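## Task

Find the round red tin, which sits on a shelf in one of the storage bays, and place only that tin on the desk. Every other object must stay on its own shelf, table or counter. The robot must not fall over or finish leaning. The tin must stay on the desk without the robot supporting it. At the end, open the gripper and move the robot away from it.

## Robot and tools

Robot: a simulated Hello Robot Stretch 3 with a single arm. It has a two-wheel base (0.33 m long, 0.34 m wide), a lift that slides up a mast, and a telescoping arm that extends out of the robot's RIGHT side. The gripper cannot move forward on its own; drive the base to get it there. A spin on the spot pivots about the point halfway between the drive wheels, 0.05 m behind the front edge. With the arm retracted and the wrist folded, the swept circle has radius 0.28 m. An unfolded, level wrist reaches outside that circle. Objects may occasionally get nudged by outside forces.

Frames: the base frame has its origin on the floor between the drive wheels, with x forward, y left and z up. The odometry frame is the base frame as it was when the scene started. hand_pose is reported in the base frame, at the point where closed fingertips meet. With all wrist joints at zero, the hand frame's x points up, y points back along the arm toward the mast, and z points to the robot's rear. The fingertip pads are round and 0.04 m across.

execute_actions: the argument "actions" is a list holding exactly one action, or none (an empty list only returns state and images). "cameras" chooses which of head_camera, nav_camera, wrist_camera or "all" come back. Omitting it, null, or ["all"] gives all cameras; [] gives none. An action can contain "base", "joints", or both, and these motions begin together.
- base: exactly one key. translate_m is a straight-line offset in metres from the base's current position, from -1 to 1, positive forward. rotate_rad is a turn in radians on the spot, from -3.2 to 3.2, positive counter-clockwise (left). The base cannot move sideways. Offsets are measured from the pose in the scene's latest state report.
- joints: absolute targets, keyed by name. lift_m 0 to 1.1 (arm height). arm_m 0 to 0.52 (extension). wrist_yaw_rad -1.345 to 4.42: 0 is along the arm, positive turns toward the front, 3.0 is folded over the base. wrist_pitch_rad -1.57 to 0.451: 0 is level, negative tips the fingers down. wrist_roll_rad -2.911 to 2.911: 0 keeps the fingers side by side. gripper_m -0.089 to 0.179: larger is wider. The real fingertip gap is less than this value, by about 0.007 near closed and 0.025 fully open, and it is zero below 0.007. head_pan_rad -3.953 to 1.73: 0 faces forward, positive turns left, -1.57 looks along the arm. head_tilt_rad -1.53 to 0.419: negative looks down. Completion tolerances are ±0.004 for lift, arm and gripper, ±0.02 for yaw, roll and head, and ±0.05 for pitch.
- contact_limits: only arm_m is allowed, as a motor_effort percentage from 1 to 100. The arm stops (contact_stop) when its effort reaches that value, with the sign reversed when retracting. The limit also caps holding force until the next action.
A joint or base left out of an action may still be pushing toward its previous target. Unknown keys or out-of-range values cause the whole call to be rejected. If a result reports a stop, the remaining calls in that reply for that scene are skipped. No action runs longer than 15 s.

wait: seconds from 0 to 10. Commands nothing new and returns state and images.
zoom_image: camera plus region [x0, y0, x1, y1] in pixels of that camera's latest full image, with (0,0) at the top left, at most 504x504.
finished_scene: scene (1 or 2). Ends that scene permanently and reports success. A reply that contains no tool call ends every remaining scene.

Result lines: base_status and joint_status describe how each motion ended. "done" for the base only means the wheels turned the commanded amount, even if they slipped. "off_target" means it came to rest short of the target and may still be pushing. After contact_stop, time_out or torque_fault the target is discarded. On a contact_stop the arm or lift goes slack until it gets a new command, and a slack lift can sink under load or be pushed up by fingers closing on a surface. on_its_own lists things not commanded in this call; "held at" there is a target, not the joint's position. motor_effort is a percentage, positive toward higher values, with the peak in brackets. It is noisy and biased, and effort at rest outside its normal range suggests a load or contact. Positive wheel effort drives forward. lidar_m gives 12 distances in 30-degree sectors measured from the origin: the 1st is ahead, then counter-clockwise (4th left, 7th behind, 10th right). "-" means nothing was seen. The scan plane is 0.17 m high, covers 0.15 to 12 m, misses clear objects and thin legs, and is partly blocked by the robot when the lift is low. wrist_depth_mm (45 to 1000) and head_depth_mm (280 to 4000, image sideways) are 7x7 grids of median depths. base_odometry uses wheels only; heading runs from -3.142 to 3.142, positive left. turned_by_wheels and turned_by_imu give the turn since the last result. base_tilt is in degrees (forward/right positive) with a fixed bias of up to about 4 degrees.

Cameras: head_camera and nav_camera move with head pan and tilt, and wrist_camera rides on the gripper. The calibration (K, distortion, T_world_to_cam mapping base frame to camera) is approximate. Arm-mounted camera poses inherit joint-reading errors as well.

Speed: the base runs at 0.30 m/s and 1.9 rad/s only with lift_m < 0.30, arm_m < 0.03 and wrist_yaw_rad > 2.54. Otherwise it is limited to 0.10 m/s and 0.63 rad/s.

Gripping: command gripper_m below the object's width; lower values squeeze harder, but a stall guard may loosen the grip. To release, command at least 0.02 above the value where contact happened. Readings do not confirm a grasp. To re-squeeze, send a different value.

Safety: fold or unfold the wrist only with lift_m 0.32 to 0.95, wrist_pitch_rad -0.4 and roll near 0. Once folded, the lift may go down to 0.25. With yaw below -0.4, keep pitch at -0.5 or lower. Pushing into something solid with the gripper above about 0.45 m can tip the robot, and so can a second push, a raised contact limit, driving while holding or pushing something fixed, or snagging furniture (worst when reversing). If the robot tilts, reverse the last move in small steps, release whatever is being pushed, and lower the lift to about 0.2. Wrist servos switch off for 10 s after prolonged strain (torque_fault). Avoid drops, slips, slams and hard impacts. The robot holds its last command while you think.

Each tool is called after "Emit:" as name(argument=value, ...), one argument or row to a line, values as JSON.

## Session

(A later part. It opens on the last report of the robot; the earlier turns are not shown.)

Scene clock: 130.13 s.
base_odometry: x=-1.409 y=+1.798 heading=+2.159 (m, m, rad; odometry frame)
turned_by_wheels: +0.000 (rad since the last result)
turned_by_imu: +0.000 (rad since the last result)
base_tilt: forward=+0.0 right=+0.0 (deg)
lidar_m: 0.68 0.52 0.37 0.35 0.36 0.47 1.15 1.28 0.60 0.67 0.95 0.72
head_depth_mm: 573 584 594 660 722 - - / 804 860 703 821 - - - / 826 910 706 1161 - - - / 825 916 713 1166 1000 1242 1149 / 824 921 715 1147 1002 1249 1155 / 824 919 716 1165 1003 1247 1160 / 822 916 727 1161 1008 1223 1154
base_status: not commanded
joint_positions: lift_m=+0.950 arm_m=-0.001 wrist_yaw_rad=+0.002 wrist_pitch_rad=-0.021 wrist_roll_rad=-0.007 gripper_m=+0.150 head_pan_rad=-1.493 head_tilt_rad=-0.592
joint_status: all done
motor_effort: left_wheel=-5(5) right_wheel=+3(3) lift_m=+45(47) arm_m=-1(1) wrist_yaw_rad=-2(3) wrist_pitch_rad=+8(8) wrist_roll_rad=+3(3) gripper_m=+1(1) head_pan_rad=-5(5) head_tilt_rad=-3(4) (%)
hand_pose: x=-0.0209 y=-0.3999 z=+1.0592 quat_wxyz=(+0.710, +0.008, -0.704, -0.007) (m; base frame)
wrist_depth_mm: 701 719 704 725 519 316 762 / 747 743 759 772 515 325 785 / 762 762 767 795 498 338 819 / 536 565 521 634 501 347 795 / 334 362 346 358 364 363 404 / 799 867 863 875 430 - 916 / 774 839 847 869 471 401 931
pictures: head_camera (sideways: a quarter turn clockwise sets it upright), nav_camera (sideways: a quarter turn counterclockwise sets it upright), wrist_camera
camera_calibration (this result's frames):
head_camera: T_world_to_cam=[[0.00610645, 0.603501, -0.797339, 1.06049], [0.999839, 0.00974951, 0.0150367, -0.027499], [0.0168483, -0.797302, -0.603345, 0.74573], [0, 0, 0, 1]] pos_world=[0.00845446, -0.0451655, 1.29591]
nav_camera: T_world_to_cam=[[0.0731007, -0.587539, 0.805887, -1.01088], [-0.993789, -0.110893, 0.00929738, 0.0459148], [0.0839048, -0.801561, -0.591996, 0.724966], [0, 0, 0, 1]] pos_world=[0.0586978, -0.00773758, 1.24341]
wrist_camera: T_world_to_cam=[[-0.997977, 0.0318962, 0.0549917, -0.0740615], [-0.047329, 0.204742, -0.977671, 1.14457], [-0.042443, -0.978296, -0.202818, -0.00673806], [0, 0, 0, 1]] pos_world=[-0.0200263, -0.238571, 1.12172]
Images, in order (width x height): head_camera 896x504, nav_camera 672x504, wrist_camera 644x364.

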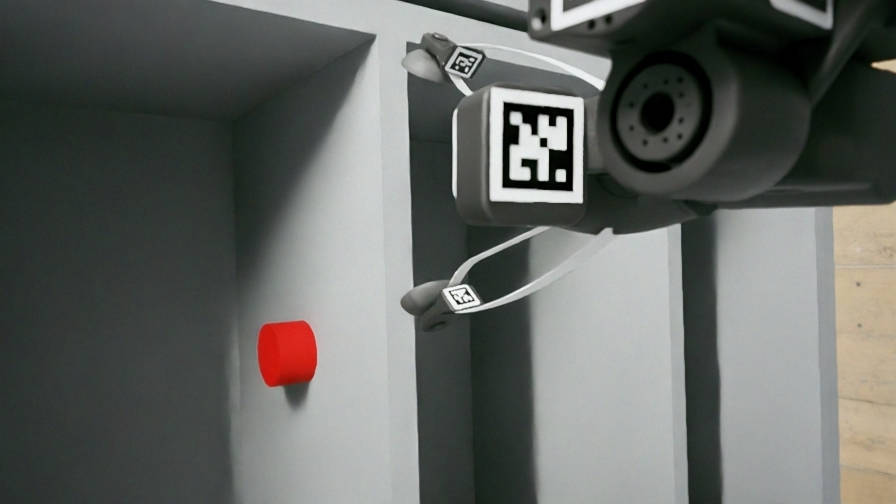

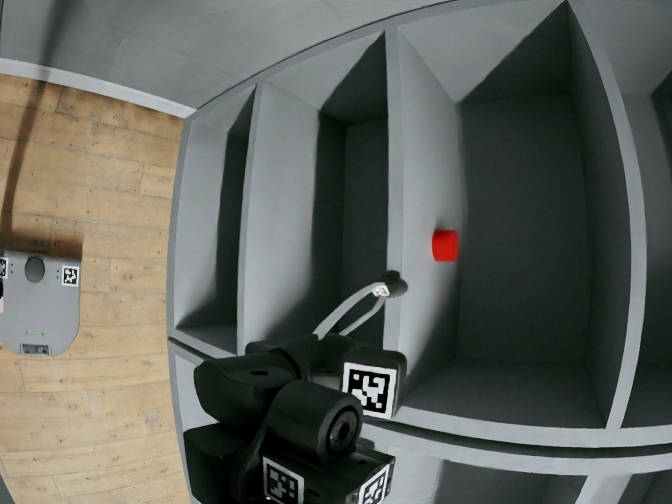

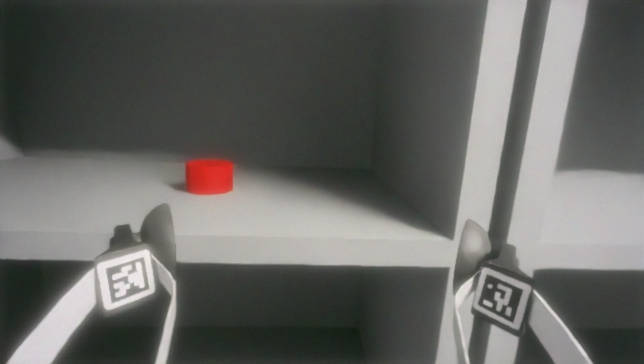

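Emit:
execute_actions(
  actions=[
    {"base":{"translate_m":0.17},"joints":{"lift_m":0.91}},
  ],
  cameras=[],
)

Emit:
execute_actions(
  actions=[
    {"joints":{"arm_m":0.2}},
  ],
  cameras=["wrist_camera","head_camera"],
)

Scene clock: 141.20 s.
base_odometry: x=-1.503 y=+1.940 heading=+2.159 (m, m, rad; odometry frame)
turned_by_wheels: +0.000 (rad since the last result)
turned_by_imu: +0.002 (rad since the last result)
base_tilt: forward=+0.1 right=+0.0 (deg)
lidar_m: 0.51 0.53 0.38 0.36 0.37 0.49 1.18 1.43 0.67 1.01 0.73 0.54
head_depth_mm: 823 901 697 1025 980 - - / 818 903 703 1162 1003 - - / 818 907 706 1168 - - - / 819 912 711 1161 997 1213 1147 / 817 912 716 1159 1001 1215 1150 / 818 909 722 1157 1005 1223 1143 / 812 909 727 1149 1007 1108 1141
base_status: done
joint_positions: lift_m=+0.910 arm_m=-0.001 wrist_yaw_rad=+0.002 wrist_pitch_rad=-0.020 wrist_roll_rad=-0.007 gripper_m=+0.150 head_pan_rad=-1.493 head_tilt_rad=-0.592
joint_status: all done
motor_effort: left_wheel=-4(7) right_wheel=+3(8) lift_m=+36(35) arm_m=-1(1) wrist_yaw_rad=-2(4) wrist_pitch_rad=+8(8) wrist_roll_rad=+3(3) gripper_m=+1(1) head_pan_rad=-3(5) head_tilt_rad=-4(4) (%)
hand_pose: x=-0.0210 y=-0.3999 z=+1.0196 quat_wxyz=(+0.710, +0.008, -0.704, -0.007) (m; base frame)
wrist_depth_mm: 624 699 710 722 721 561 372 / 614 723 751 749 781 548 371 / 608 742 762 764 758 538 375 / 380 391 420 447 483 481 368 / 587 325 824 342 344 348 360 / 616 864 852 901 871 - 379 / 704 770 782 818 783 547 394
pictures: none
No camera images: the call's "cameras" was empty. Leave "cameras" out to get every camera's image.

Scene clock: 143.93 s.
base_odometry: x=-1.503 y=+1.940 heading=+2.159 (m, m, rad; odometry frame)
turned_by_wheels: +0.000 (rad since the last result)
turned_by_imu: +0.000 (rad since the last result)
base_tilt: forward=+0.0 right=+0.0 (deg)
lidar_m: 0.51 0.53 0.38 0.36 0.37 0.49 1.18 1.43 0.67 1.01 0.73 0.54
head_depth_mm: 821 900 738 - 956 1058 1128 / 819 899 746 - 945 1235 1144 / 819 906 723 - 965 1241 1150 / 817 911 714 1158 999 1218 1151 / 815 911 717 1161 1003 1218 1147 / 816 909 721 1152 1004 1220 1146 / 815 909 727 1155 1007 1104 1141
base_status: not commanded
joint_positions: lift_m=+0.910 arm_m=+0.200 wrist_yaw_rad=+0.001 wrist_pitch_rad=-0.020 wrist_roll_rad=-0.007 gripper_m=+0.150 head_pan_rad=-1.493 head_tilt_rad=-0.593
joint_status: all done
motor_effort: left_wheel=-4(4) right_wheel=+3(3) lift_m=+36(37) arm_m=+4(5) wrist_yaw_rad=-2(2) wrist_pitch_rad=+8(8) wrist_roll_rad=+3(3) gripper_m=+0(0) head_pan_rad=-4(4) head_tilt_rad=-4(3) (%)
hand_pose: x=-0.0212 y=-0.6003 z=+1.0196 quat_wxyz=(+0.710, +0.008, -0.704, -0.007) (m; base frame)
wrist_depth_mm: 510 515 524 528 539 531 360 / 532 543 559 553 561 525 358 / 546 559 573 574 589 520 361 / 373 391 416 297 476 461 358 / 226 250 241 250 260 291 279 / 171 158 170 174 179 - 188 / 127 130 132 134 137 138 143
pictures: head_camera (sideways: a quarter turn clockwise sets it upright), wrist_camera
camera_calibration (this result's frames):
head_camera: T_world_to_cam=[[0.00619475, 0.603659, -0.797219, 1.06033], [0.999841, 0.00957977, 0.0150231, -0.0274813], [0.016706, -0.797185, -0.603504, 0.745937], [0, 0, 0, 1]] pos_world=[0.00844684, -0.0451647, 1.2959]
wrist_camera: T_world_to_cam=[[-0.997946, 0.0329253, 0.0549435, -0.0650792], [-0.0470997, 0.204137, -0.977809, 1.14672], [-0.0434107, -0.978388, -0.202167, -0.211609], [0, 0, 0, 1]] pos_world=[-0.0201217, -0.438981, 1.08206]
Images, in order (width x height): head_camera 896x504, wrist_camera 644x364.

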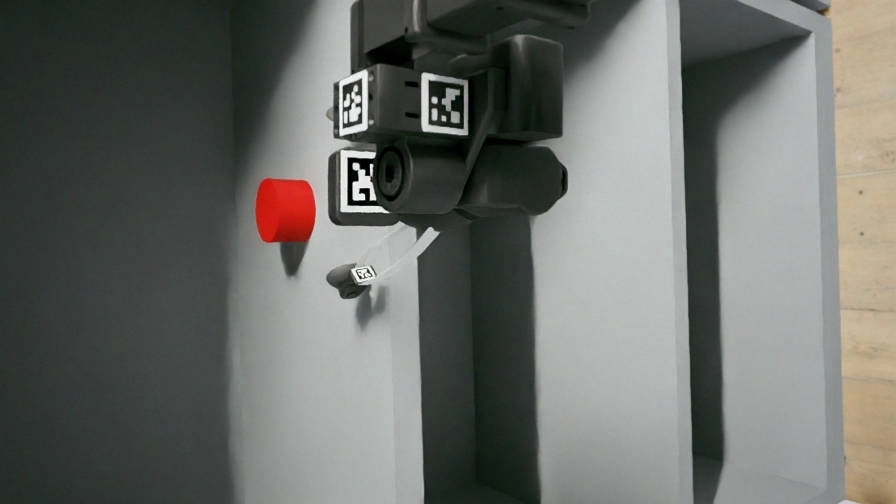

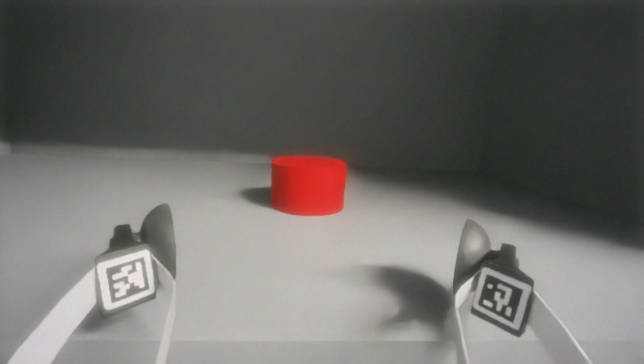

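Emit:
execute_actions(
  actions=[
    {"joints":{"arm_m":0.375,"lift_m":0.9}},
  ],
  cameras=["wrist_camera"],
)

Emit:
execute_actions(
  actions=[
    {"joints":{"gripper_m":0.04}},
  ],
  cameras=["wrist_camera"],
)

Emit:
execute_actions(
  actions=[
    {"joints":{"lift_m":0.93}},
  ],
  cameras=[],
)

Emit:
execute_actions(
  actions=[
    {"joints":{"arm_m":0.0}},
  ],
  cameras=["wrist_camera","head_camera"],
)

Scene clock: 156.57 s.
base_odometry: x=-1.503 y=+1.940 heading=+2.159 (m, m, rad; odometry frame)
turned_by_wheels: +0.000 (rad since the last result)
turned_by_imu: -0.025 (rad since the last result)
base_tilt: forward=+0.0 right=+0.0 (deg)
lidar_m: 0.52 0.53 0.38 0.36 0.36 0.47 1.09 1.42 0.67 1.01 0.73 0.55
head_depth_mm: 830 899 - 1114 960 1003 1140 / 826 908 - 1168 988 1236 1144 / 823 904 - 1174 992 1243 1146 / 819 908 671 1165 995 1240 1152 / 817 909 711 1160 1000 1213 1140 / 810 907 715 1147 1004 1220 1134 / 808 904 721 1152 1005 1163 1141
base_status: not commanded
joint_positions: lift_m=+0.923 arm_m=+0.375 wrist_yaw_rad=+0.000 wrist_pitch_rad=+0.006 wrist_roll_rad=-0.014 gripper_m=+0.150 head_pan_rad=-1.494 head_tilt_rad=-0.596
joint_status: lift_m contact_stop (moved +0.013 of -0.010); the others done
on_its_own: lift_m is slack since a contact_stop, until your next command for it (your +0.900 is given up)
motor_effort: left_wheel=+0(18) right_wheel=+0(3) lift_m=+39(40) arm_m=+5(24) wrist_yaw_rad=+0(15) wrist_pitch_rad=-3(46) wrist_roll_rad=+6(11) gripper_m=-1(1) head_pan_rad=-5(4) head_tilt_rad=-2(3) (%)
hand_pose: x=-0.0215 y=-0.7760 z=+1.0394 quat_wxyz=(+0.712, -0.002, -0.702, +0.002) (m; base frame)
wrist_depth_mm: 354 355 364 375 382 394 319 / 361 367 380 387 394 405 317 / 371 382 387 397 408 410 320 / 379 388 397 410 425 428 315 / 279 314 179 314 329 379 299 / 208 137 123 144 221 - 235 / 146 153 124 146 165 163 176
pictures: wrist_camera
camera_calibration (this result's frames):
wrist_camera: T_world_to_cam=[[-0.997495, 0.0357519, 0.0610406, -0.0648625], [-0.0537339, 0.178278, -0.982512, 1.18657], [-0.0460089, -0.98333, -0.175911, -0.410621], [0, 0, 0, 1]] pos_world=[-0.019833, -0.612997, 1.09755]
Images, in order (width x height): wrist_camera 644x364.

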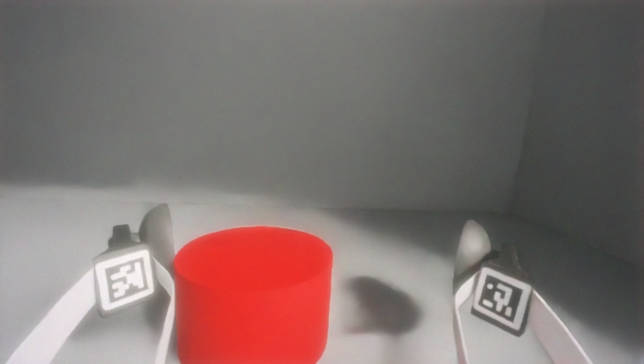

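not run: a stop came earlier in this reply.

not run: a stop came earlier in this reply.

not run: a stop came earlier in this reply.

Emit:
execute_actions(
  actions=[
    {"base":{"translate_m":0.03},"joints":{"lift_m":0.94,"arm_m":0.33,"wrist_pitch_rad":-0.3}},
  ],
  cameras=["wrist_camera","head_camera"],
)

Scene clock: 165.83 s.
base_odometry: x=-1.520 y=+1.965 heading=+2.159 (m, m, rad; odometry frame)
turned_by_wheels: +0.000 (rad since the last result)
turned_by_imu: +0.001 (rad since the last result)
base_tilt: forward=+0.0 right=+0.0 (deg)
lidar_m: 0.49 0.50 0.38 0.36 0.37 0.48 1.10 1.45 0.68 1.01 0.71 0.52
head_depth_mm: 827 909 - 1125 980 1081 1137 / 825 903 - 1169 985 1233 1145 / 819 902 - 1171 993 1239 1150 / 816 909 704 1168 997 1237 1144 / 811 910 710 1155 996 1210 1142 / 811 902 716 1144 1003 1217 1136 / 802 896 723 1145 1006 1085 1138
base_status: done
joint_positions: lift_m=+0.940 arm_m=+0.331 wrist_yaw_rad=-0.012 wrist_pitch_rad=-0.182 wrist_roll_rad=-0.014 gripper_m=+0.150 head_pan_rad=-1.494 head_tilt_rad=-0.596
joint_status: wrist_pitch_rad off_target (ended at -0.182, target -0.300); the others done
on_its_own: wrist_yaw_rad is at rest, and its effort (+15) is outside its rest range (-12 to +12); wrist_pitch_rad is at rest, and its effort (-49) is outside its rest range (-20 to +32)
motor_effort: left_wheel=-3(9) right_wheel=+5(12) lift_m=+33(42) arm_m=-8(9) wrist_yaw_rad=+15(19) wrist_pitch_rad=-49(48) wrist_roll_rad=+6(6) gripper_m=+2(2) head_pan_rad=-4(4) head_tilt_rad=-2(2) (%)
hand_pose: x=-0.0243 y=-0.7233 z=+1.0088 quat_wxyz=(+0.709, +0.061, -0.699, -0.068) (m; base frame)
wrist_depth_mm: 368 374 385 391 399 411 348 / 390 394 406 416 429 440 347 / 402 413 421 440 455 453 345 / 267 276 268 177 317 334 320 / 195 210 194 172 218 240 232 / 159 - 158 162 167 - 174 / 120 127 129 132 135 135 141
pictures: head_camera (sideways: a quarter turn clockwise sets it upright), wrist_camera
camera_calibration (this result's frames):
head_camera: T_world_to_cam=[[0.00643495, 0.606, -0.795439, 1.05801], [0.999851, 0.0088382, 0.0148219, -0.0272194], [0.0160123, -0.795416, -0.605853, 0.748997], [0, 0, 0, 1]] pos_world=[0.00841395, -0.0451485, 1.29577]
wrist_camera: T_world_to_cam=[[-0.997155, 0.034905, 0.0668147, -0.0740951], [-0.0498219, 0.360001, -0.931621, 1.22715], [-0.0565716, -0.932299, -0.357238, -0.144771], [0, 0, 0, 1]] pos_world=[-0.0209351, -0.57416, 1.09647]
Images, in order (width x height): head_camera 896x504, wrist_camera 644x364.

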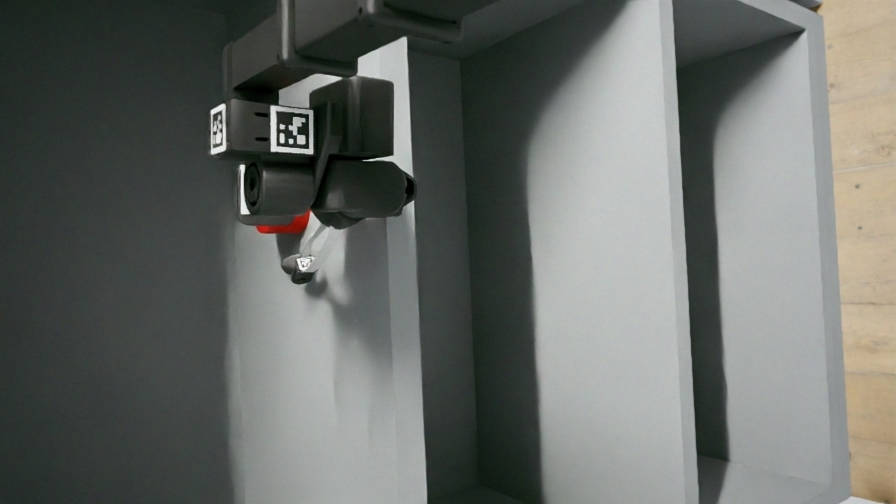

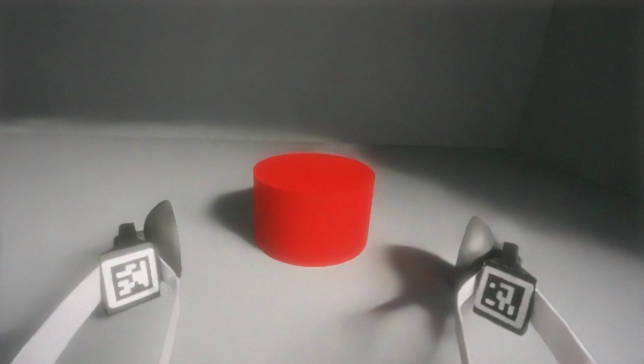

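Emit:
execute_actions(
  actions=[
    {"joints":{"lift_m":0.945,"arm_m":0.37,"wrist_pitch_rad":-0.17}},
  ],
  cameras=["wrist_camera"],
)

Emit:
execute_actions(
  actions=[
    {"joints":{"gripper_m":0.04}},
  ],
  cameras=["wrist_camera"],
)

Emit:
execute_actions(
  actions=[
    {"joints":{"lift_m":0.97}},
  ],
  cameras=[],
)

Emit:
execute_actions(
  actions=[
    {"joints":{"arm_m":0.0}},
  ],
  cameras=["wrist_camera"],
)

Scene clock: 175.63 s.
base_odometry: x=-1.520 y=+1.965 heading=+2.159 (m, m, rad; odometry frame)
turned_by_wheels: +0.000 (rad since the last result)
turned_by_imu: +0.001 (rad since the last result)
base_tilt: forward=+0.1 right=+0.0 (deg)
lidar_m: 0.49 0.50 0.38 0.36 0.37 0.48 1.10 1.45 0.68 1.01 0.71 0.52
head_depth_mm: 828 910 - 1112 983 1082 1144 / 823 892 615 1168 986 1232 1149 / 822 897 - 1170 995 1237 1149 / 817 908 672 1157 997 1240 1150 / 812 908 711 1153 997 1214 1142 / 811 903 716 1147 1001 1217 1140 / 806 898 721 1146 1006 1086 1136
base_status: not commanded
joint_positions: lift_m=+0.945 arm_m=+0.370 wrist_yaw_rad=-0.003 wrist_pitch_rad=-0.181 wrist_roll_rad=-0.012 gripper_m=+0.150 head_pan_rad=-1.494 head_tilt_rad=-0.596
joint_status: all done
motor_effort: left_wheel=+0(3) right_wheel=+0(5) lift_m=+44(45) arm_m=+4(0) wrist_yaw_rad=+4(14) wrist_pitch_rad=+4(48) wrist_roll_rad=+5(6) gripper_m=-1(2) head_pan_rad=-5(3) head_tilt_rad=-2(2) (%)
hand_pose: x=-0.0223 y=-0.7623 z=+1.0137 quat_wxyz=(+0.709, +0.063, -0.700, -0.065) (m; base frame)
wrist_depth_mm: 334 343 352 356 362 370 350 / 355 363 369 381 387 399 348 / 376 378 388 402 412 420 347 / 271 282 293 181 322 333 316 / 198 214 196 131 210 239 234 / 161 152 154 136 168 - 177 / 126 129 132 134 136 135 144
pictures: wrist_camera
camera_calibration (this result's frames):
wrist_camera: T_world_to_cam=[[-0.997516, 0.0270888, 0.0650229, -0.0751788], [-0.0510162, 0.358678, -0.932066, 1.24526], [-0.0485709, -0.933068, -0.356406, -0.180509], [0, 0, 0, 1]] pos_world=[-0.020231, -0.61304, 1.10122]
Images, in order (width x height): wrist_camera 644x364.

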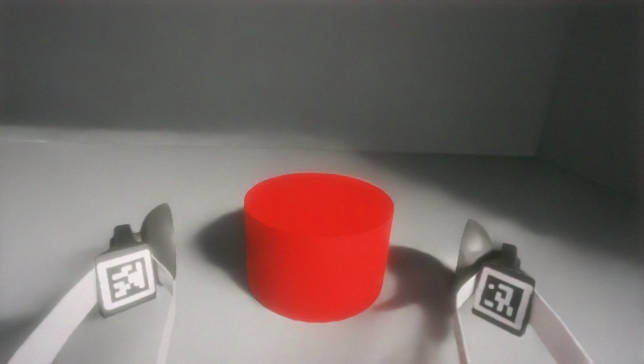

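Scene clock: 177.23 s.
base_odometry: x=-1.520 y=+1.965 heading=+2.159 (m, m, rad; odometry frame)
turned_by_wheels: +0.000 (rad since the last result)
turned_by_imu: +0.000 (rad since the last result)
base_tilt: forward=+0.0 right=+0.0 (deg)
lidar_m: 0.49 0.50 0.38 0.36 0.37 0.48 1.10 1.45 0.69 1.01 0.71 0.52
head_depth_mm: 826 908 - 1112 987 1080 1143 / 823 890 615 1165 990 1238 1147 / 821 899 - 1168 992 1238 1145 / 819 907 671 1159 992 1238 1149 / 814 910 711 1156 997 1215 1139 / 811 902 718 1149 1002 1213 1139 / 804 896 722 1149 1008 1093 1133
base_status: not commanded
joint_positions: lift_m=+0.945 arm_m=+0.370 wrist_yaw_rad=-0.004 wrist_pitch_rad=-0.178 wrist_roll_rad=-0.010 gripper_m=+0.041 head_pan_rad=-1.494 head_tilt_rad=-0.596
joint_status: all done
motor_effort: left_wheel=+0(1) right_wheel=+1(2) lift_m=+44(44) arm_m=+4(5) wrist_yaw_rad=+5(6) wrist_pitch_rad=+3(4) wrist_roll_rad=+4(5) gripper_m=-19(100) head_pan_rad=-4(2) head_tilt_rad=-2(2) (%)
hand_pose: x=-0.0226 y=-0.7626 z=+1.0145 quat_wxyz=(+0.708, +0.062, -0.701, -0.064) (m; base frame)
wrist_depth_mm: 336 341 349 356 367 373 350 / 358 361 374 380 386 399 347 / 370 381 388 403 408 415 351 / 277 284 294 185 323 336 319 / 199 203 141 128 211 231 236 / 156 159 148 134 153 174 178 / 129 131 132 135 137 140 143
pictures: wrist_camera
camera_calibration (this result's frames):
wrist_camera: T_world_to_cam=[[-0.997606, 0.0287175, 0.0629077, -0.0720983], [-0.0486219, 0.35558, -0.93338, 1.24516], [-0.0491731, -0.934204, -0.353333, -0.184501], [0, 0, 0, 1]] pos_world=[-0.020456, -0.613047, 1.10156]
Images, in order (width x height): wrist_camera 644x364.

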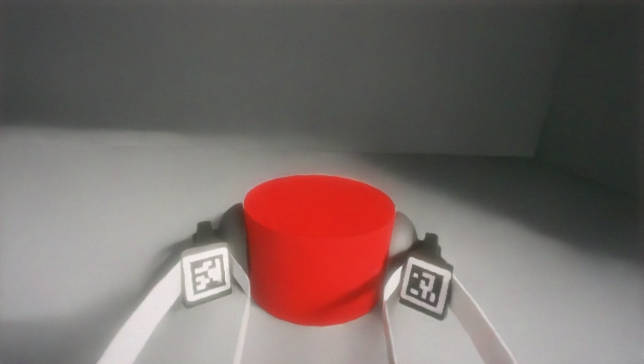

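Scene clock: 178.23 s.
base_odometry: x=-1.520 y=+1.965 heading=+2.159 (m, m, rad; odometry frame)
turned_by_wheels: +0.000 (rad since the last result)
turned_by_imu: +0.000 (rad since the last result)
base_tilt: forward=+0.0 right=+0.0 (deg)
lidar_m: 0.49 0.50 0.38 0.36 0.37 0.48 1.10 1.45 0.69 1.01 0.71 0.52
head_depth_mm: 825 895 659 1085 983 1077 1137 / 825 890 629 1167 988 1230 1146 / 819 886 604 1169 988 1237 1145 / 816 905 687 1166 994 1241 1150 / 814 906 710 1158 1001 1212 1140 / 808 904 716 1146 1003 1214 1139 / 806 900 719 1148 1006 1093 1134
base_status: not commanded
joint_positions: lift_m=+0.970 arm_m=+0.370 wrist_yaw_rad=-0.002 wrist_pitch_rad=-0.195 wrist_roll_rad=-0.008 gripper_m=+0.041 head_pan_rad=-1.494 head_tilt_rad=-0.596
joint_status: all done
motor_effort: left_wheel=+0(0) right_wheel=+0(1) lift_m=+47(47) arm_m=+4(4) wrist_yaw_rad=+2(6) wrist_pitch_rad=+10(10) wrist_roll_rad=+4(4) gripper_m=-18(20) head_pan_rad=-4(3) head_tilt_rad=-2(2) (%)
hand_pose: x=-0.0220 y=-0.7614 z=+1.0353 quat_wxyz=(+0.707, +0.069, -0.701, -0.070) (m; base frame)
wrist_depth_mm: 338 342 350 357 367 372 347 / 358 366 372 381 383 399 350 / 379 382 397 404 412 423 348 / 322 331 345 184 367 380 338 / 236 240 141 130 246 268 274 / 186 189 148 133 182 204 209 / 153 155 158 155 163 166 169
pictures: none
No camera images: the call's "cameras" was empty. Leave "cameras" out to get every camera's image.

Scene clock: 182.17 s.
base_odometry: x=-1.520 y=+1.965 heading=+2.159 (m, m, rad; odometry frame)
turned_by_wheels: +0.000 (rad since the last result)
turned_by_imu: +0.001 (rad since the last result)
base_tilt: forward=+0.1 right=+0.0 (deg)
lidar_m: 0.49 0.50 0.38 0.36 0.37 0.48 1.10 1.45 0.69 1.01 0.71 0.52
head_depth_mm: 829 908 694 1092 - - - / 824 904 697 1149 - - - / 822 906 703 432 - - - / 816 909 705 602 993 1241 1152 / 813 907 710 1154 994 1214 1140 / 810 903 716 1145 1002 1220 1137 / 807 896 723 1147 1009 1089 1135
base_status: not commanded
joint_positions: lift_m=+0.970 arm_m=+0.000 wrist_yaw_rad=-0.001 wrist_pitch_rad=-0.196 wrist_roll_rad=-0.007 gripper_m=+0.041 head_pan_rad=-1.494 head_tilt_rad=-0.596
joint_status: all done
motor_effort: left_wheel=+1(1) right_wheel=-1(0) lift_m=+47(47) arm_m=-4(3) wrist_yaw_rad=+1(3) wrist_pitch_rad=+10(10) wrist_roll_rad=+3(3) gripper_m=-19(18) head_pan_rad=-3(3) head_tilt_rad=-2(2) (%)
hand_pose: x=-0.0217 y=-0.3920 z=+1.0350 quat_wxyz=(+0.706, +0.069, -0.701, -0.069) (m; base frame)
wrist_depth_mm: 617 676 680 697 721 549 379 / 615 728 723 750 758 551 385 / 516 542 574 609 644 518 381 / 327 333 347 185 370 388 377 / 619 865 141 129 362 509 404 / 634 822 149 133 736 546 429 / 631 698 699 693 720 502 484
pictures: wrist_camera
camera_calibration (this result's frames):
wrist_camera: T_world_to_cam=[[-0.997871, 0.0246952, 0.060367, -0.0821189], [-0.0468701, 0.372128, -0.926997, 1.13246], [-0.0453567, -0.927853, -0.370178, 0.189017], [0, 0, 0, 1]] pos_world=[-0.0202923, -0.244013, 1.12472]
Images, in order (width x height): wrist_camera 644x364.

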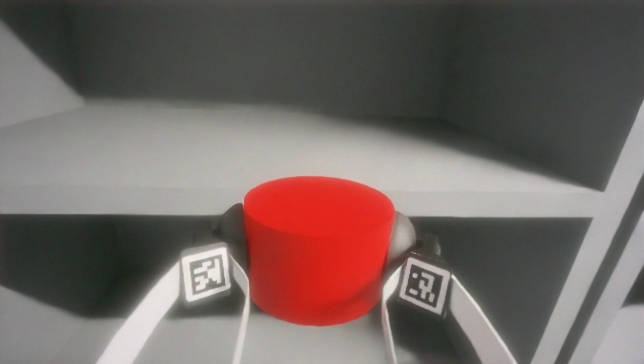

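Emit:
execute_actions(
  actions=[
    {"base":{"translate_m":-1.0},"joints":{"head_pan_rad":-3.1,"head_tilt_rad":-0.8}},
  ],
  cameras=["nav_camera"],
)

Emit:
execute_actions(
  actions=[
    {"base":{"translate_m":-0.75},"joints":{"lift_m":0.9}},
  ],
  cameras=["nav_camera"],
)

Scene clock: 199.13 s.
base_odometry: x=-0.965 y=+1.133 heading=+2.159 (m, m, rad; odometry frame)
turned_by_wheels: +0.000 (rad since the last result)
turned_by_imu: -0.003 (rad since the last result)
base_tilt: forward=+0.0 right=+0.0 (deg)
lidar_m: 1.49 0.44 0.30 0.28 0.29 0.37 2.25 1.72 0.72 1.03 0.80 0.85
head_depth_mm: 2009 2223 - - - 770 789 / 2009 2207 - - - 1158 1068 / 1965 2183 - - - 1193 1142 / 1959 2256 2121 1813 - 1192 1145 / 1939 2217 2105 1832 - 1196 1128 / 1911 2192 2103 1829 - 1202 1107 / 1898 2184 2139 1837 - 1200 1111
base_status: done
joint_positions: lift_m=+0.970 arm_m=+0.000 wrist_yaw_rad=-0.001 wrist_pitch_rad=-0.196 wrist_roll_rad=-0.007 gripper_m=+0.041 head_pan_rad=-3.093 head_tilt_rad=-0.790
joint_status: all done
motor_effort: left_wheel=+3(6) right_wheel=-2(6) lift_m=+47(47) arm_m=-4(4) wrist_yaw_rad=+2(2) wrist_pitch_rad=+10(10) wrist_roll_rad=+3(3) gripper_m=-19(19) head_pan_rad=-4(52) head_tilt_rad=-4(20) (%)
hand_pose: x=-0.0217 y=-0.3920 z=+1.0350 quat_wxyz=(+0.706, +0.069, -0.701, -0.069) (m; base frame)
wrist_depth_mm: 705 749 773 801 757 459 846 / 708 785 798 821 819 457 910 / 507 542 582 599 621 451 963 / 396 400 408 184 433 456 - / 724 940 141 129 602 551 - / 721 837 149 133 606 - - / 653 702 696 676 707 - -
pictures: nav_camera (sideways: a quarter turn counterclockwise sets it upright)
camera_calibration (this result's frames):
nav_camera: T_world_to_cam=[[-0.736021, -0.063102, 0.674011, -0.834069], [-0.0830686, 0.99654, 0.00258673, 0.0490974], [-0.671843, -0.0540853, -0.738716, 0.920418], [0, 0, 0, 1]] pos_world=[0.0085619, -0.051778, 1.24197]
Images, in order (width x height): nav_camera 672x504.

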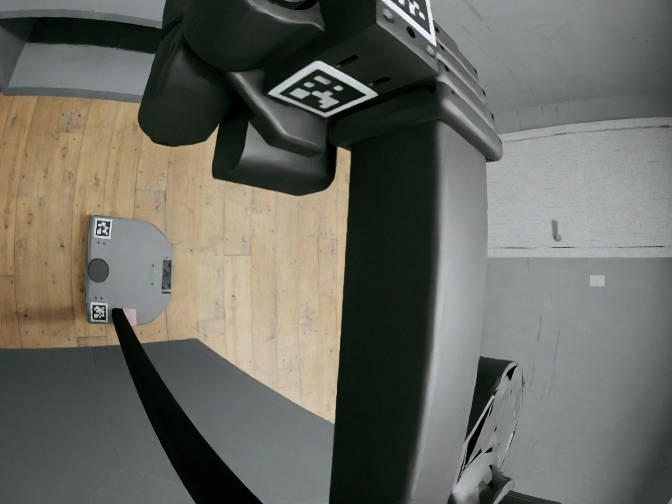

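Scene clock: 207.87 s.
base_odometry: x=-0.549 y=+0.509 heading=+2.159 (m, m, rad; odometry frame)
turned_by_wheels: +0.000 (rad since the last result)
turned_by_imu: -0.003 (rad since the last result)
base_tilt: forward=+0.0 right=+0.0 (deg)
lidar_m: 1.25 0.43 0.48 1.64 2.40 1.63 1.51 1.55 1.24 1.17 0.79 1.43
head_depth_mm: 1342 1572 1821 - - - 1076 / 1338 1543 1777 - - - 1086 / 1330 1532 1768 - - - 1120 / 1318 1516 1811 1724 1485 - - / 1300 1507 1746 1726 1496 - 1102 / 1278 1472 1736 1733 1488 - 1088 / 1262 1455 1710 1731 1497 - 1090
base_status: done
joint_positions: lift_m=+0.900 arm_m=+0.000 wrist_yaw_rad=-0.001 wrist_pitch_rad=-0.196 wrist_roll_rad=-0.007 gripper_m=+0.041 head_pan_rad=-3.093 head_tilt_rad=-0.790
joint_status: all done
motor_effort: left_wheel=+4(4) right_wheel=-2(6) lift_m=+37(39) arm_m=-4(4) wrist_yaw_rad=+1(1) wrist_pitch_rad=+10(10) wrist_roll_rad=+3(3) gripper_m=-19(19) head_pan_rad=-4(5) head_tilt_rad=-5(5) (%)
hand_pose: x=-0.0217 y=-0.3919 z=+0.9653 quat_wxyz=(+0.706, +0.069, -0.701, -0.070) (m; base frame)
wrist_depth_mm: 540 799 831 826 866 905 909 / 538 868 876 904 919 940 971 / 541 870 945 962 994 - - / 538 862 968 185 - - - / 538 842 141 128 - - - / 574 778 148 134 - - - / 592 973 - - - - -
pictures: nav_camera (sideways: a quarter turn counterclockwise sets it upright)
camera_calibration (this result's frames):
nav_camera: T_world_to_cam=[[-0.736033, -0.0630947, 0.673999, -0.834053], [-0.0830579, 0.996541, 0.00258616, 0.0490981], [-0.671831, -0.0540775, -0.738728, 0.920432], [0, 0, 0, 1]] pos_world=[0.00856234, -0.0517779, 1.24197]
Images, in order (width x height): nav_camera 672x504.

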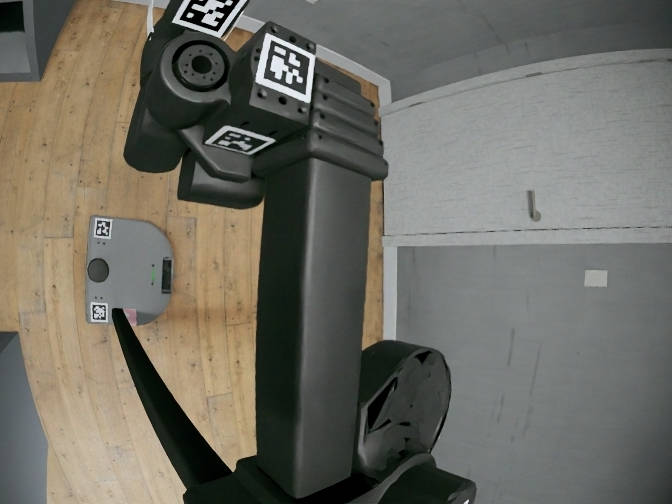

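Emit:
execute_actions(
  actions=[
    {"base":{"translate_m":-0.35},"joints":{"wrist_yaw_rad":2.8,"wrist_pitch_rad":-0.4,"head_pan_rad":0,"head_tilt_rad":-0.7}},
  ],
  cameras=[],
)

Emit:
execute_actions(
  actions=[
    {"base":{"rotate_rad":1.6}},
  ],
  cameras=["nav_camera"],
)

Emit:
execute_actions(
  actions=[
    {"base":{"translate_m":1.0},"joints":{"head_pan_rad":0.6}},
  ],
  cameras=["nav_camera"],
)

Scene clock: 227.27 s.
base_odometry: x=-0.354 y=+0.218 heading=+2.160 (m, m, rad; odometry frame)
turned_by_wheels: +0.000 (rad since the last result)
turned_by_imu: -0.001 (rad since the last result)
base_tilt: forward=+0.1 right=+0.0 (deg)
lidar_m: 1.10 0.74 0.94 2.09 1.85 1.27 1.16 1.18 1.28 1.20 1.12 1.02
head_depth_mm: 1454 1616 1862 1750 1527 1293 1126 / 2182 2356 2223 1852 1531 1303 1120 / 2209 2484 2399 1877 1533 1295 1128 / 2170 2499 2400 1860 1536 1300 1134 / 2123 2431 2404 1879 1541 1303 1130 / 2048 2070 1669 1410 1204 1280 1131 / 1039 928 838 870 1026 1259 1132
base_status: done
joint_positions: lift_m=+0.900 arm_m=+0.000 wrist_yaw_rad=+2.798 wrist_pitch_rad=-0.422 wrist_roll_rad=-0.006 gripper_m=+0.041 head_pan_rad=-0.007 head_tilt_rad=-0.705
joint_status: all done
motor_effort: left_wheel=+4(5) right_wheel=-2(6) lift_m=+37(37) arm_m=-4(4) wrist_yaw_rad=+2(5) wrist_pitch_rad=+9(10) wrist_roll_rad=+3(3) gripper_m=-20(19) head_pan_rad=+5(51) head_tilt_rad=+3(13) (%)
hand_pose: x=+0.0541 y=+0.0655 z=+0.9119 quat_wxyz=(+0.264, +0.704, +0.029, +0.658) (m; base frame)
wrist_depth_mm: - - - - - 729 574 / - - - - - 769 585 / - - - - - 780 595 / - - - 184 - 813 678 / - - 140 129 - 834 855 / - - 149 134 - 909 - / - - - - - - -
pictures: none
No camera images: the call's "cameras" was empty. Leave "cameras" out to get every camera's image.

Scene clock: 230.73 s.
base_odometry: x=-0.354 y=+0.218 heading=-2.524 (m, m, rad; odometry frame)
turned_by_wheels: +1.600 (rad since the last result)
turned_by_imu: +1.574 (rad since the last result)
base_tilt: forward=+0.1 right=+0.0 (deg)
lidar_m: 3.16 1.80 1.26 1.16 1.19 1.26 1.20 1.08 1.02 0.94 0.74 0.96
head_depth_mm: 1476 1604 1795 1859 1526 1296 1120 / 3041 3002 2126 1867 1532 1301 1123 / 3038 3281 2385 1874 1532 1295 1125 / 2953 2982 2421 1880 1546 1307 1127 / 2930 3012 2407 1882 1542 1310 1130 / 2920 3237 2410 1903 1539 1306 1132 / 2608 2961 2428 1891 1539 1315 1135
base_status: done
joint_positions: lift_m=+0.900 arm_m=+0.000 wrist_yaw_rad=+2.798 wrist_pitch_rad=-0.422 wrist_roll_rad=-0.006 gripper_m=+0.041 head_pan_rad=-0.007 head_tilt_rad=-0.705
joint_status: not commanded
motor_effort: left_wheel=-4(9) right_wheel=+4(7) lift_m=+37(37) arm_m=-4(4) wrist_yaw_rad=+2(3) wrist_pitch_rad=+9(9) wrist_roll_rad=+3(3) gripper_m=-19(20) head_pan_rad=+4(4) head_tilt_rad=+3(3) (%)
hand_pose: x=+0.0541 y=+0.0655 z=+0.9118 quat_wxyz=(+0.264, +0.704, +0.029, +0.658) (m; base frame)
wrist_depth_mm: 945 - - - - - - / - - - - - - - / - - - - - - - / - - - 186 - - - / - - 141 129 - - - / - - 148 134 - - - / - - - - - - -
pictures: nav_camera (sideways: a quarter turn counterclockwise sets it upright)
camera_calibration (this result's frames):
nav_camera: T_world_to_cam=[[0.678299, 0.0223626, 0.734446, -0.921454], [0.0269907, -0.999621, 0.00550934, 0.0446207], [0.73429, 0.0160862, -0.678645, 0.833713], [0, 0, 0, 1]] pos_world=[0.0116297, 0.0517985, 1.24231]
Images, in order (width x height): nav_camera 672x504.

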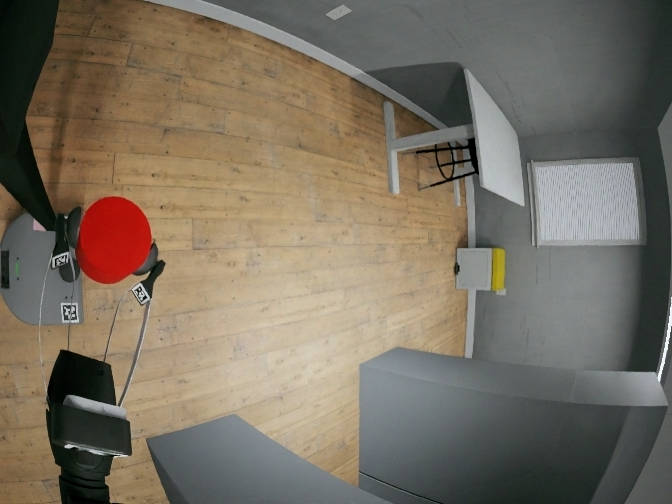

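Scene clock: 241.73 s.
base_odometry: x=-1.169 y=-0.361 heading=-2.524 (m, m, rad; odometry frame)
turned_by_wheels: +0.000 (rad since the last result)
turned_by_imu: +0.008 (rad since the last result)
base_tilt: forward=+0.0 right=-0.1 (deg)
lidar_m: 2.15 1.22 1.27 1.25 1.27 1.65 2.19 0.99 0.75 1.57 0.86 0.89
head_depth_mm: 2082 2374 2396 1861 1535 1296 1121 / 2144 1799 2390 1867 1533 1298 1125 / 2238 1500 2219 1863 1536 1302 1128 / 2119 1502 1173 1875 1545 1300 1123 / 1869 1504 1226 1692 1533 1304 1130 / 1607 1514 1365 1840 1547 1309 1132 / 1420 1457 1633 1768 1547 1307 1137
base_status: done
joint_positions: lift_m=+0.900 arm_m=+0.000 wrist_yaw_rad=+2.798 wrist_pitch_rad=-0.422 wrist_roll_rad=-0.006 gripper_m=+0.041 head_pan_rad=+0.593 head_tilt_rad=-0.705
joint_status: all done
motor_effort: left_wheel=-5(7) right_wheel=+3(9) lift_m=+37(37) arm_m=-3(4) wrist_yaw_rad=+2(3) wrist_pitch_rad=+9(9) wrist_roll_rad=+3(3) gripper_m=-20(20) head_pan_rad=+4(40) head_tilt_rad=+3(3) (%)
hand_pose: x=+0.0541 y=+0.0655 z=+0.9118 quat_wxyz=(+0.264, +0.704, +0.029, +0.658) (m; base frame)
wrist_depth_mm: 989 - - - - - - / - - - - - - - / - - - - - - - / - - - 183 - - - / - - 140 129 - - - / - - 148 134 - - - / - - - - - - -
pictures: nav_camera (sideways: a quarter turn counterclockwise sets it upright)
camera_calibration (this result's frames):
nav_camera: T_world_to_cam=[[0.547174, 0.401363, 0.734512, -0.92074], [0.586631, -0.809836, 0.00551269, 0.0412025], [0.597047, 0.427871, -0.678573, 0.834456], [0, 0, 0, 1]] pos_world=[-0.0185748, 0.045879, 1.24231]
Images, in order (width x height): nav_camera 672x504.

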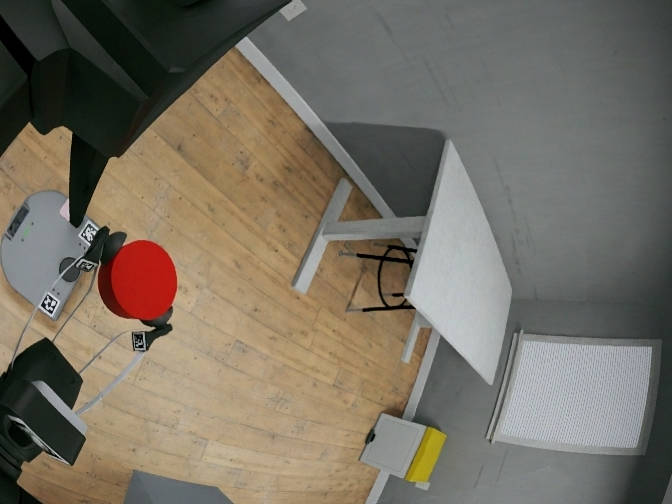

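Emit:
execute_actions(
  actions=[
    {"base":{"translate_m":0.15}},
  ],
  cameras=[],
)

Emit:
execute_actions(
  actions=[
    {"base":{"rotate_rad":1.6}},
  ],
  cameras=[],
)

Emit:
execute_actions(
  actions=[
    {"base":{"translate_m":0.7},"joints":{"head_pan_rad":-1.57,"head_tilt_rad":-0.9}},
  ],
  cameras=["nav_camera"],
)

Scene clock: 253.23 s.
base_odometry: x=-1.292 y=-0.448 heading=-2.524 (m, m, rad; odometry frame)
turned_by_wheels: +0.000 (rad since the last result)
turned_by_imu: +0.002 (rad since the last result)
base_tilt: forward=+0.0 right=+0.0 (deg)
lidar_m: 2.00 1.30 1.11 1.25 1.28 1.70 2.35 0.98 0.82 1.63 0.77 0.87
head_depth_mm: 1984 2239 2369 1863 1532 1292 1121 / 2037 1807 2389 1860 1529 1293 1121 / 2160 1496 2314 1869 1541 1294 1124 / 2112 1508 1119 1822 1504 1302 1127 / 1874 1512 1075 1808 1543 1309 1127 / 1618 1528 1130 1488 1549 1306 1133 / 1426 1450 1186 1751 1551 1306 1138
base_status: done
joint_positions: lift_m=+0.900 arm_m=+0.000 wrist_yaw_rad=+2.798 wrist_pitch_rad=-0.422 wrist_roll_rad=-0.006 gripper_m=+0.041 head_pan_rad=+0.593 head_tilt_rad=-0.705
joint_status: not commanded
motor_effort: left_wheel=-4(6) right_wheel=+3(7) lift_m=+37(37) arm_m=-4(3) wrist_yaw_rad=+3(2) wrist_pitch_rad=+9(9) wrist_roll_rad=+3(3) gripper_m=-18(20) head_pan_rad=+4(4) head_tilt_rad=+2(3) (%)
hand_pose: x=+0.0541 y=+0.0655 z=+0.9118 quat_wxyz=(+0.264, +0.704, +0.029, +0.658) (m; base frame)
wrist_depth_mm: 991 - - - - - - / - - - - - - - / - - - - - - - / - - - 184 - - - / - - 141 129 - - - / - - 149 134 - - - / - - - - - - -
pictures: none
No camera images: the call's "cameras" was empty. Leave "cameras" out to get every camera's image.

Scene clock: 256.73 s.
base_odometry: x=-1.292 y=-0.448 heading=-0.924 (m, m, rad; odometry frame)
turned_by_wheels: +1.600 (rad since the last result)
turned_by_imu: +1.574 (rad since the last result)
base_tilt: forward=+0.0 right=+0.0 (deg)
lidar_m: 1.25 1.29 1.73 2.34 0.95 0.82 1.80 0.77 0.90 2.00 1.14 1.11
head_depth_mm: 1024 1142 1290 1482 1534 1295 1127 / 1076 1205 1375 1601 1525 1293 1123 / 1133 1278 1471 1713 1530 1303 1128 / 1194 1365 1582 1800 1531 1306 1127 / 1270 1466 1711 1888 1537 1304 1132 / 1358 1576 1846 1885 1543 1308 1135 / 1441 1669 2025 1893 1544 1313 1134
base_status: done
joint_positions: lift_m=+0.900 arm_m=+0.000 wrist_yaw_rad=+2.798 wrist_pitch_rad=-0.422 wrist_roll_rad=-0.006 gripper_m=+0.041 head_pan_rad=+0.593 head_tilt_rad=-0.705
joint_status: not commanded
motor_effort: left_wheel=-4(11) right_wheel=+3(8) lift_m=+37(37) arm_m=-4(4) wrist_yaw_rad=+3(3) wrist_pitch_rad=+9(9) wrist_roll_rad=+3(3) gripper_m=-19(19) head_pan_rad=+3(4) head_tilt_rad=+3(3) (%)
hand_pose: x=+0.0541 y=+0.0655 z=+0.9118 quat_wxyz=(+0.264, +0.704, +0.029, +0.658) (m; base frame)
wrist_depth_mm: - - - - - - - / - - - - - - - / - - - - - - - / - - - 186 - - - / - - 140 128 - - - / - - 148 134 - - - / - - - - - - -
pictures: none
No camera images: the call's "cameras" was empty. Leave "cameras" out to get every camera's image.

Scene clock: 264.73 s.
base_odometry: x=-0.870 y=-1.007 heading=-0.924 (m, m, rad; odometry frame)
turned_by_wheels: +0.000 (rad since the last result)
turned_by_imu: +0.006 (rad since the last result)
base_tilt: forward=+0.0 right=+0.0 (deg)
lidar_m: 0.55 0.57 0.77 1.93 2.33 1.45 1.69 1.41 2.10 0.78 0.81 0.58
head_depth_mm: 1918 2067 1854 - - 1214 1084 / 2074 2126 1731 1673 - 1210 1117 / 1343 1006 895 1611 - - - / 1298 1005 871 1638 - - - / 1297 1006 874 1247 - 1214 1122 / 1299 1014 869 1584 1372 1213 1086 / 1302 1012 869 1551 1382 1210 1087
base_status: done
joint_positions: lift_m=+0.900 arm_m=+0.000 wrist_yaw_rad=+2.798 wrist_pitch_rad=-0.422 wrist_roll_rad=-0.006 gripper_m=+0.041 head_pan_rad=-1.563 head_tilt_rad=-0.889
joint_status: all done
motor_effort: left_wheel=-5(6) right_wheel=+3(7) lift_m=+37(37) arm_m=-3(4) wrist_yaw_rad=+2(2) wrist_pitch_rad=+9(9) wrist_roll_rad=+3(3) gripper_m=-20(19) head_pan_rad=-4(52) head_tilt_rad=-5(22) (%)
hand_pose: x=+0.0541 y=+0.0655 z=+0.9118 quat_wxyz=(+0.264, +0.704, +0.029, +0.658) (m; base frame)
wrist_depth_mm: - - - - 830 576 457 / - - - - 876 596 465 / - - - - 928 622 471 / - - - 184 913 646 484 / - - 141 129 805 667 503 / - - 148 134 854 684 504 / - - - - - 683 523
pictures: nav_camera (sideways: a quarter turn counterclockwise sets it upright)
camera_calibration (this result's frames):
nav_camera: T_world_to_cam=[[0.0334435, -0.800916, 0.597842, -0.739518], [-0.999103, -0.042334, -0.000823837, 0.0591255], [0.0259689, -0.597279, -0.801613, 0.997947], [0, 0, 0, 1]] pos_world=[0.057889, 0.0062638, 1.24213]
Images, in order (width x height): nav_camera 672x504.

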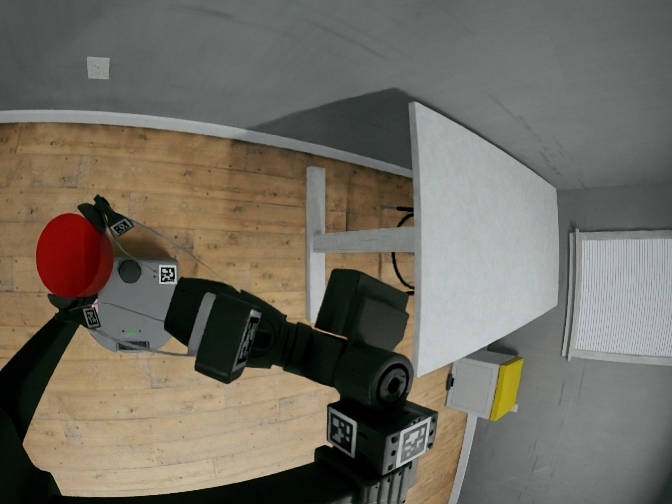

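Emit:
execute_actions(
  actions=[
    {"joints":{"wrist_yaw_rad":0}},
  ],
  cameras=[],
)

Emit:
execute_actions(
  actions=[
    {"joints":{"wrist_pitch_rad":-0.3,"arm_m":0.42,"lift_m":0.8}},
  ],
)

Scene clock: 277.00 s.
base_odometry: x=-0.870 y=-1.007 heading=-0.924 (m, m, rad; odometry frame)
turned_by_wheels: +0.000 (rad since the last result)
turned_by_imu: +0.001 (rad since the last result)
base_tilt: forward=+0.0 right=+0.0 (deg)
lidar_m: 0.55 0.57 0.77 1.93 2.33 1.45 1.69 1.41 2.10 0.78 0.80 0.58
head_depth_mm: 1920 2074 1856 - - 1162 1081 / 2068 2109 1727 1666 - 1166 1116 / 1346 1003 878 - - 1171 1130 / 1298 1007 845 - 1354 1190 1117 / 1303 1009 871 1250 1373 1216 1087 / 1297 1012 872 1578 1382 1213 1082 / 1300 1008 873 1549 1381 1212 1089
base_status: not commanded
joint_positions: lift_m=+0.900 arm_m=+0.000 wrist_yaw_rad=+0.002 wrist_pitch_rad=-0.422 wrist_roll_rad=-0.006 gripper_m=+0.041 head_pan_rad=-1.563 head_tilt_rad=-0.889
joint_status: all done
motor_effort: left_wheel=-5(5) right_wheel=+3(3) lift_m=+37(37) arm_m=-4(4) wrist_yaw_rad=-1(3) wrist_pitch_rad=+9(9) wrist_roll_rad=+3(3) gripper_m=-19(19) head_pan_rad=-4(5) head_tilt_rad=-5(5) (%)
hand_pose: x=-0.0210 y=-0.3691 z=+0.9118 quat_wxyz=(+0.694, +0.150, -0.689, -0.147) (m; base frame)
wrist_depth_mm: 693 - - - - - - / 712 937 - - - - - / 651 674 700 701 867 - - / 531 550 543 184 566 - - / 727 - 141 129 - - - / 737 996 148 134 - - - / 713 992 - - - - -
pictures: none
No camera images: the call's "cameras" was empty. Leave "cameras" out to get every camera's image.

Scene clock: 281.30 s.
base_odometry: x=-0.870 y=-1.007 heading=-0.924 (m, m, rad; odometry frame)
turned_by_wheels: +0.000 (rad since the last result)
turned_by_imu: +0.001 (rad since the last result)
base_tilt: forward=+0.0 right=+0.1 (deg)
lidar_m: 0.55 0.57 0.77 1.93 2.33 1.45 1.69 1.41 2.11 0.78 0.81 0.58
head_depth_mm: 1908 2076 1886 1651 - - 1067 / 2070 2135 - 1575 1342 1206 1111 / 1404 - 890 1582 1370 1213 1125 / 1299 - 868 1584 1373 1210 1114 / 1301 1007 868 1309 1374 1209 1086 / 1303 1010 871 1584 1370 1214 1088 / 1300 1009 871 1552 1379 1214 1085
base_status: not commanded
joint_positions: lift_m=+0.800 arm_m=+0.420 wrist_yaw_rad=+0.001 wrist_pitch_rad=-0.327 wrist_roll_rad=-0.006 gripper_m=+0.041 head_pan_rad=-1.563 head_tilt_rad=-0.889
joint_status: all done
motor_effort: left_wheel=-5(5) right_wheel=+3(3) lift_m=+37(38) arm_m=+4(3) wrist_yaw_rad=+0(3) wrist_pitch_rad=+11(12) wrist_roll_rad=+3(3) gripper_m=-20(18) head_pan_rad=-5(3) head_tilt_rad=-5(5) (%)
hand_pose: x=-0.0213 y=-0.7995 z=+0.8336 quat_wxyz=(+0.700, +0.116, -0.695, -0.115) (m; base frame)
wrist_depth_mm: 718 - - - - - - / 719 930 - - - - - / 563 593 604 621 778 - - / 415 422 430 184 463 - - / 329 333 141 129 339 - - / 269 272 148 134 267 293 - / 229 232 235 232 243 248 -
pictures: head_camera (sideways: a quarter turn clockwise sets it upright), nav_camera (sideways: a quarter turn counterclockwise sets it upright), wrist_camera
camera_calibration (this result's frames):
head_camera: T_world_to_cam=[[0.0468477, 0.808364, -0.586817, 0.785894], [0.998071, -0.0618442, -0.00551324, -0.000732651], [-0.0407479, -0.585426, -0.809701, 1.01446], [0, 0, 0, 1]] pos_world=[0.00525099, -0.0414423, 1.28258]
nav_camera: T_world_to_cam=[[0.0333065, -0.800922, 0.597842, -0.739516], [-0.99911, -0.0421632, -0.000823855, 0.0591256], [0.0258668, -0.597283, -0.801614, 0.997948], [0, 0, 0, 1]] pos_world=[0.05789, 0.00625498, 1.24213]
wrist_camera: T_world_to_cam=[[-0.99797, 0.0153452, 0.0618031, -0.0681783], [-0.0463581, 0.490314, -0.870312, 1.14471], [-0.043658, -0.871411, -0.488607, -0.119788], [0, 0, 0, 1]] pos_world=[-0.020203, -0.664605, 0.94194]
Images, in order (width x height): head_camera 896x504, nav_camera 672x504, wrist_camera 644x364.

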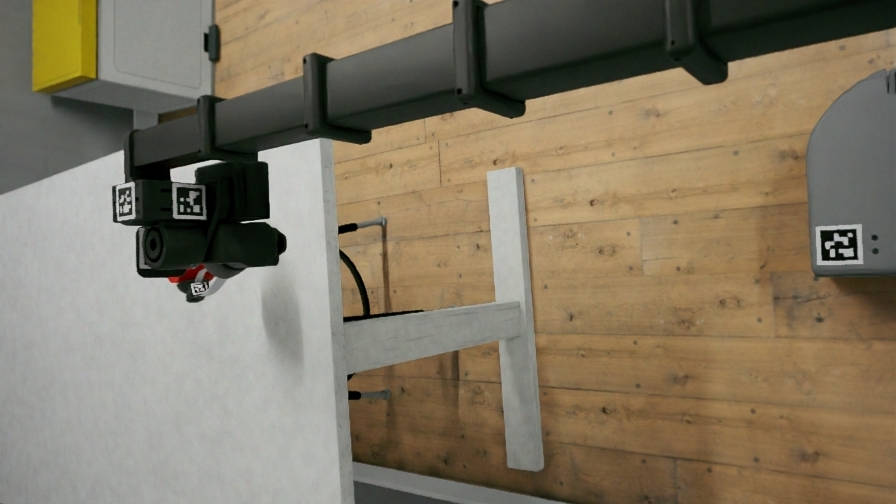

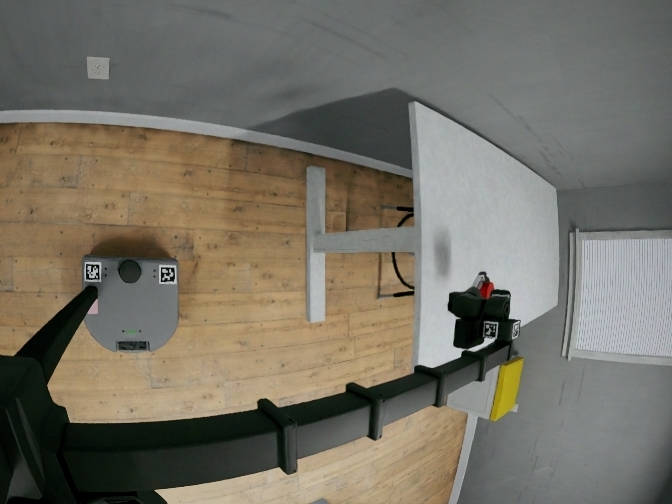

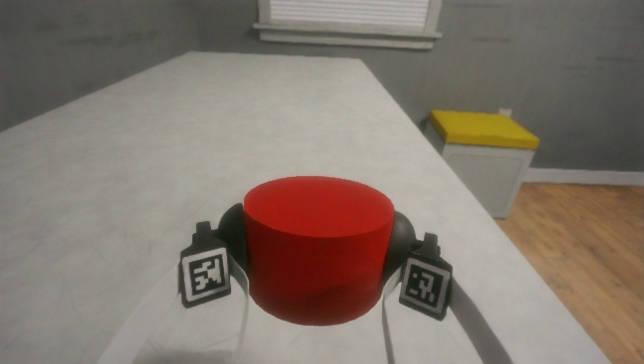

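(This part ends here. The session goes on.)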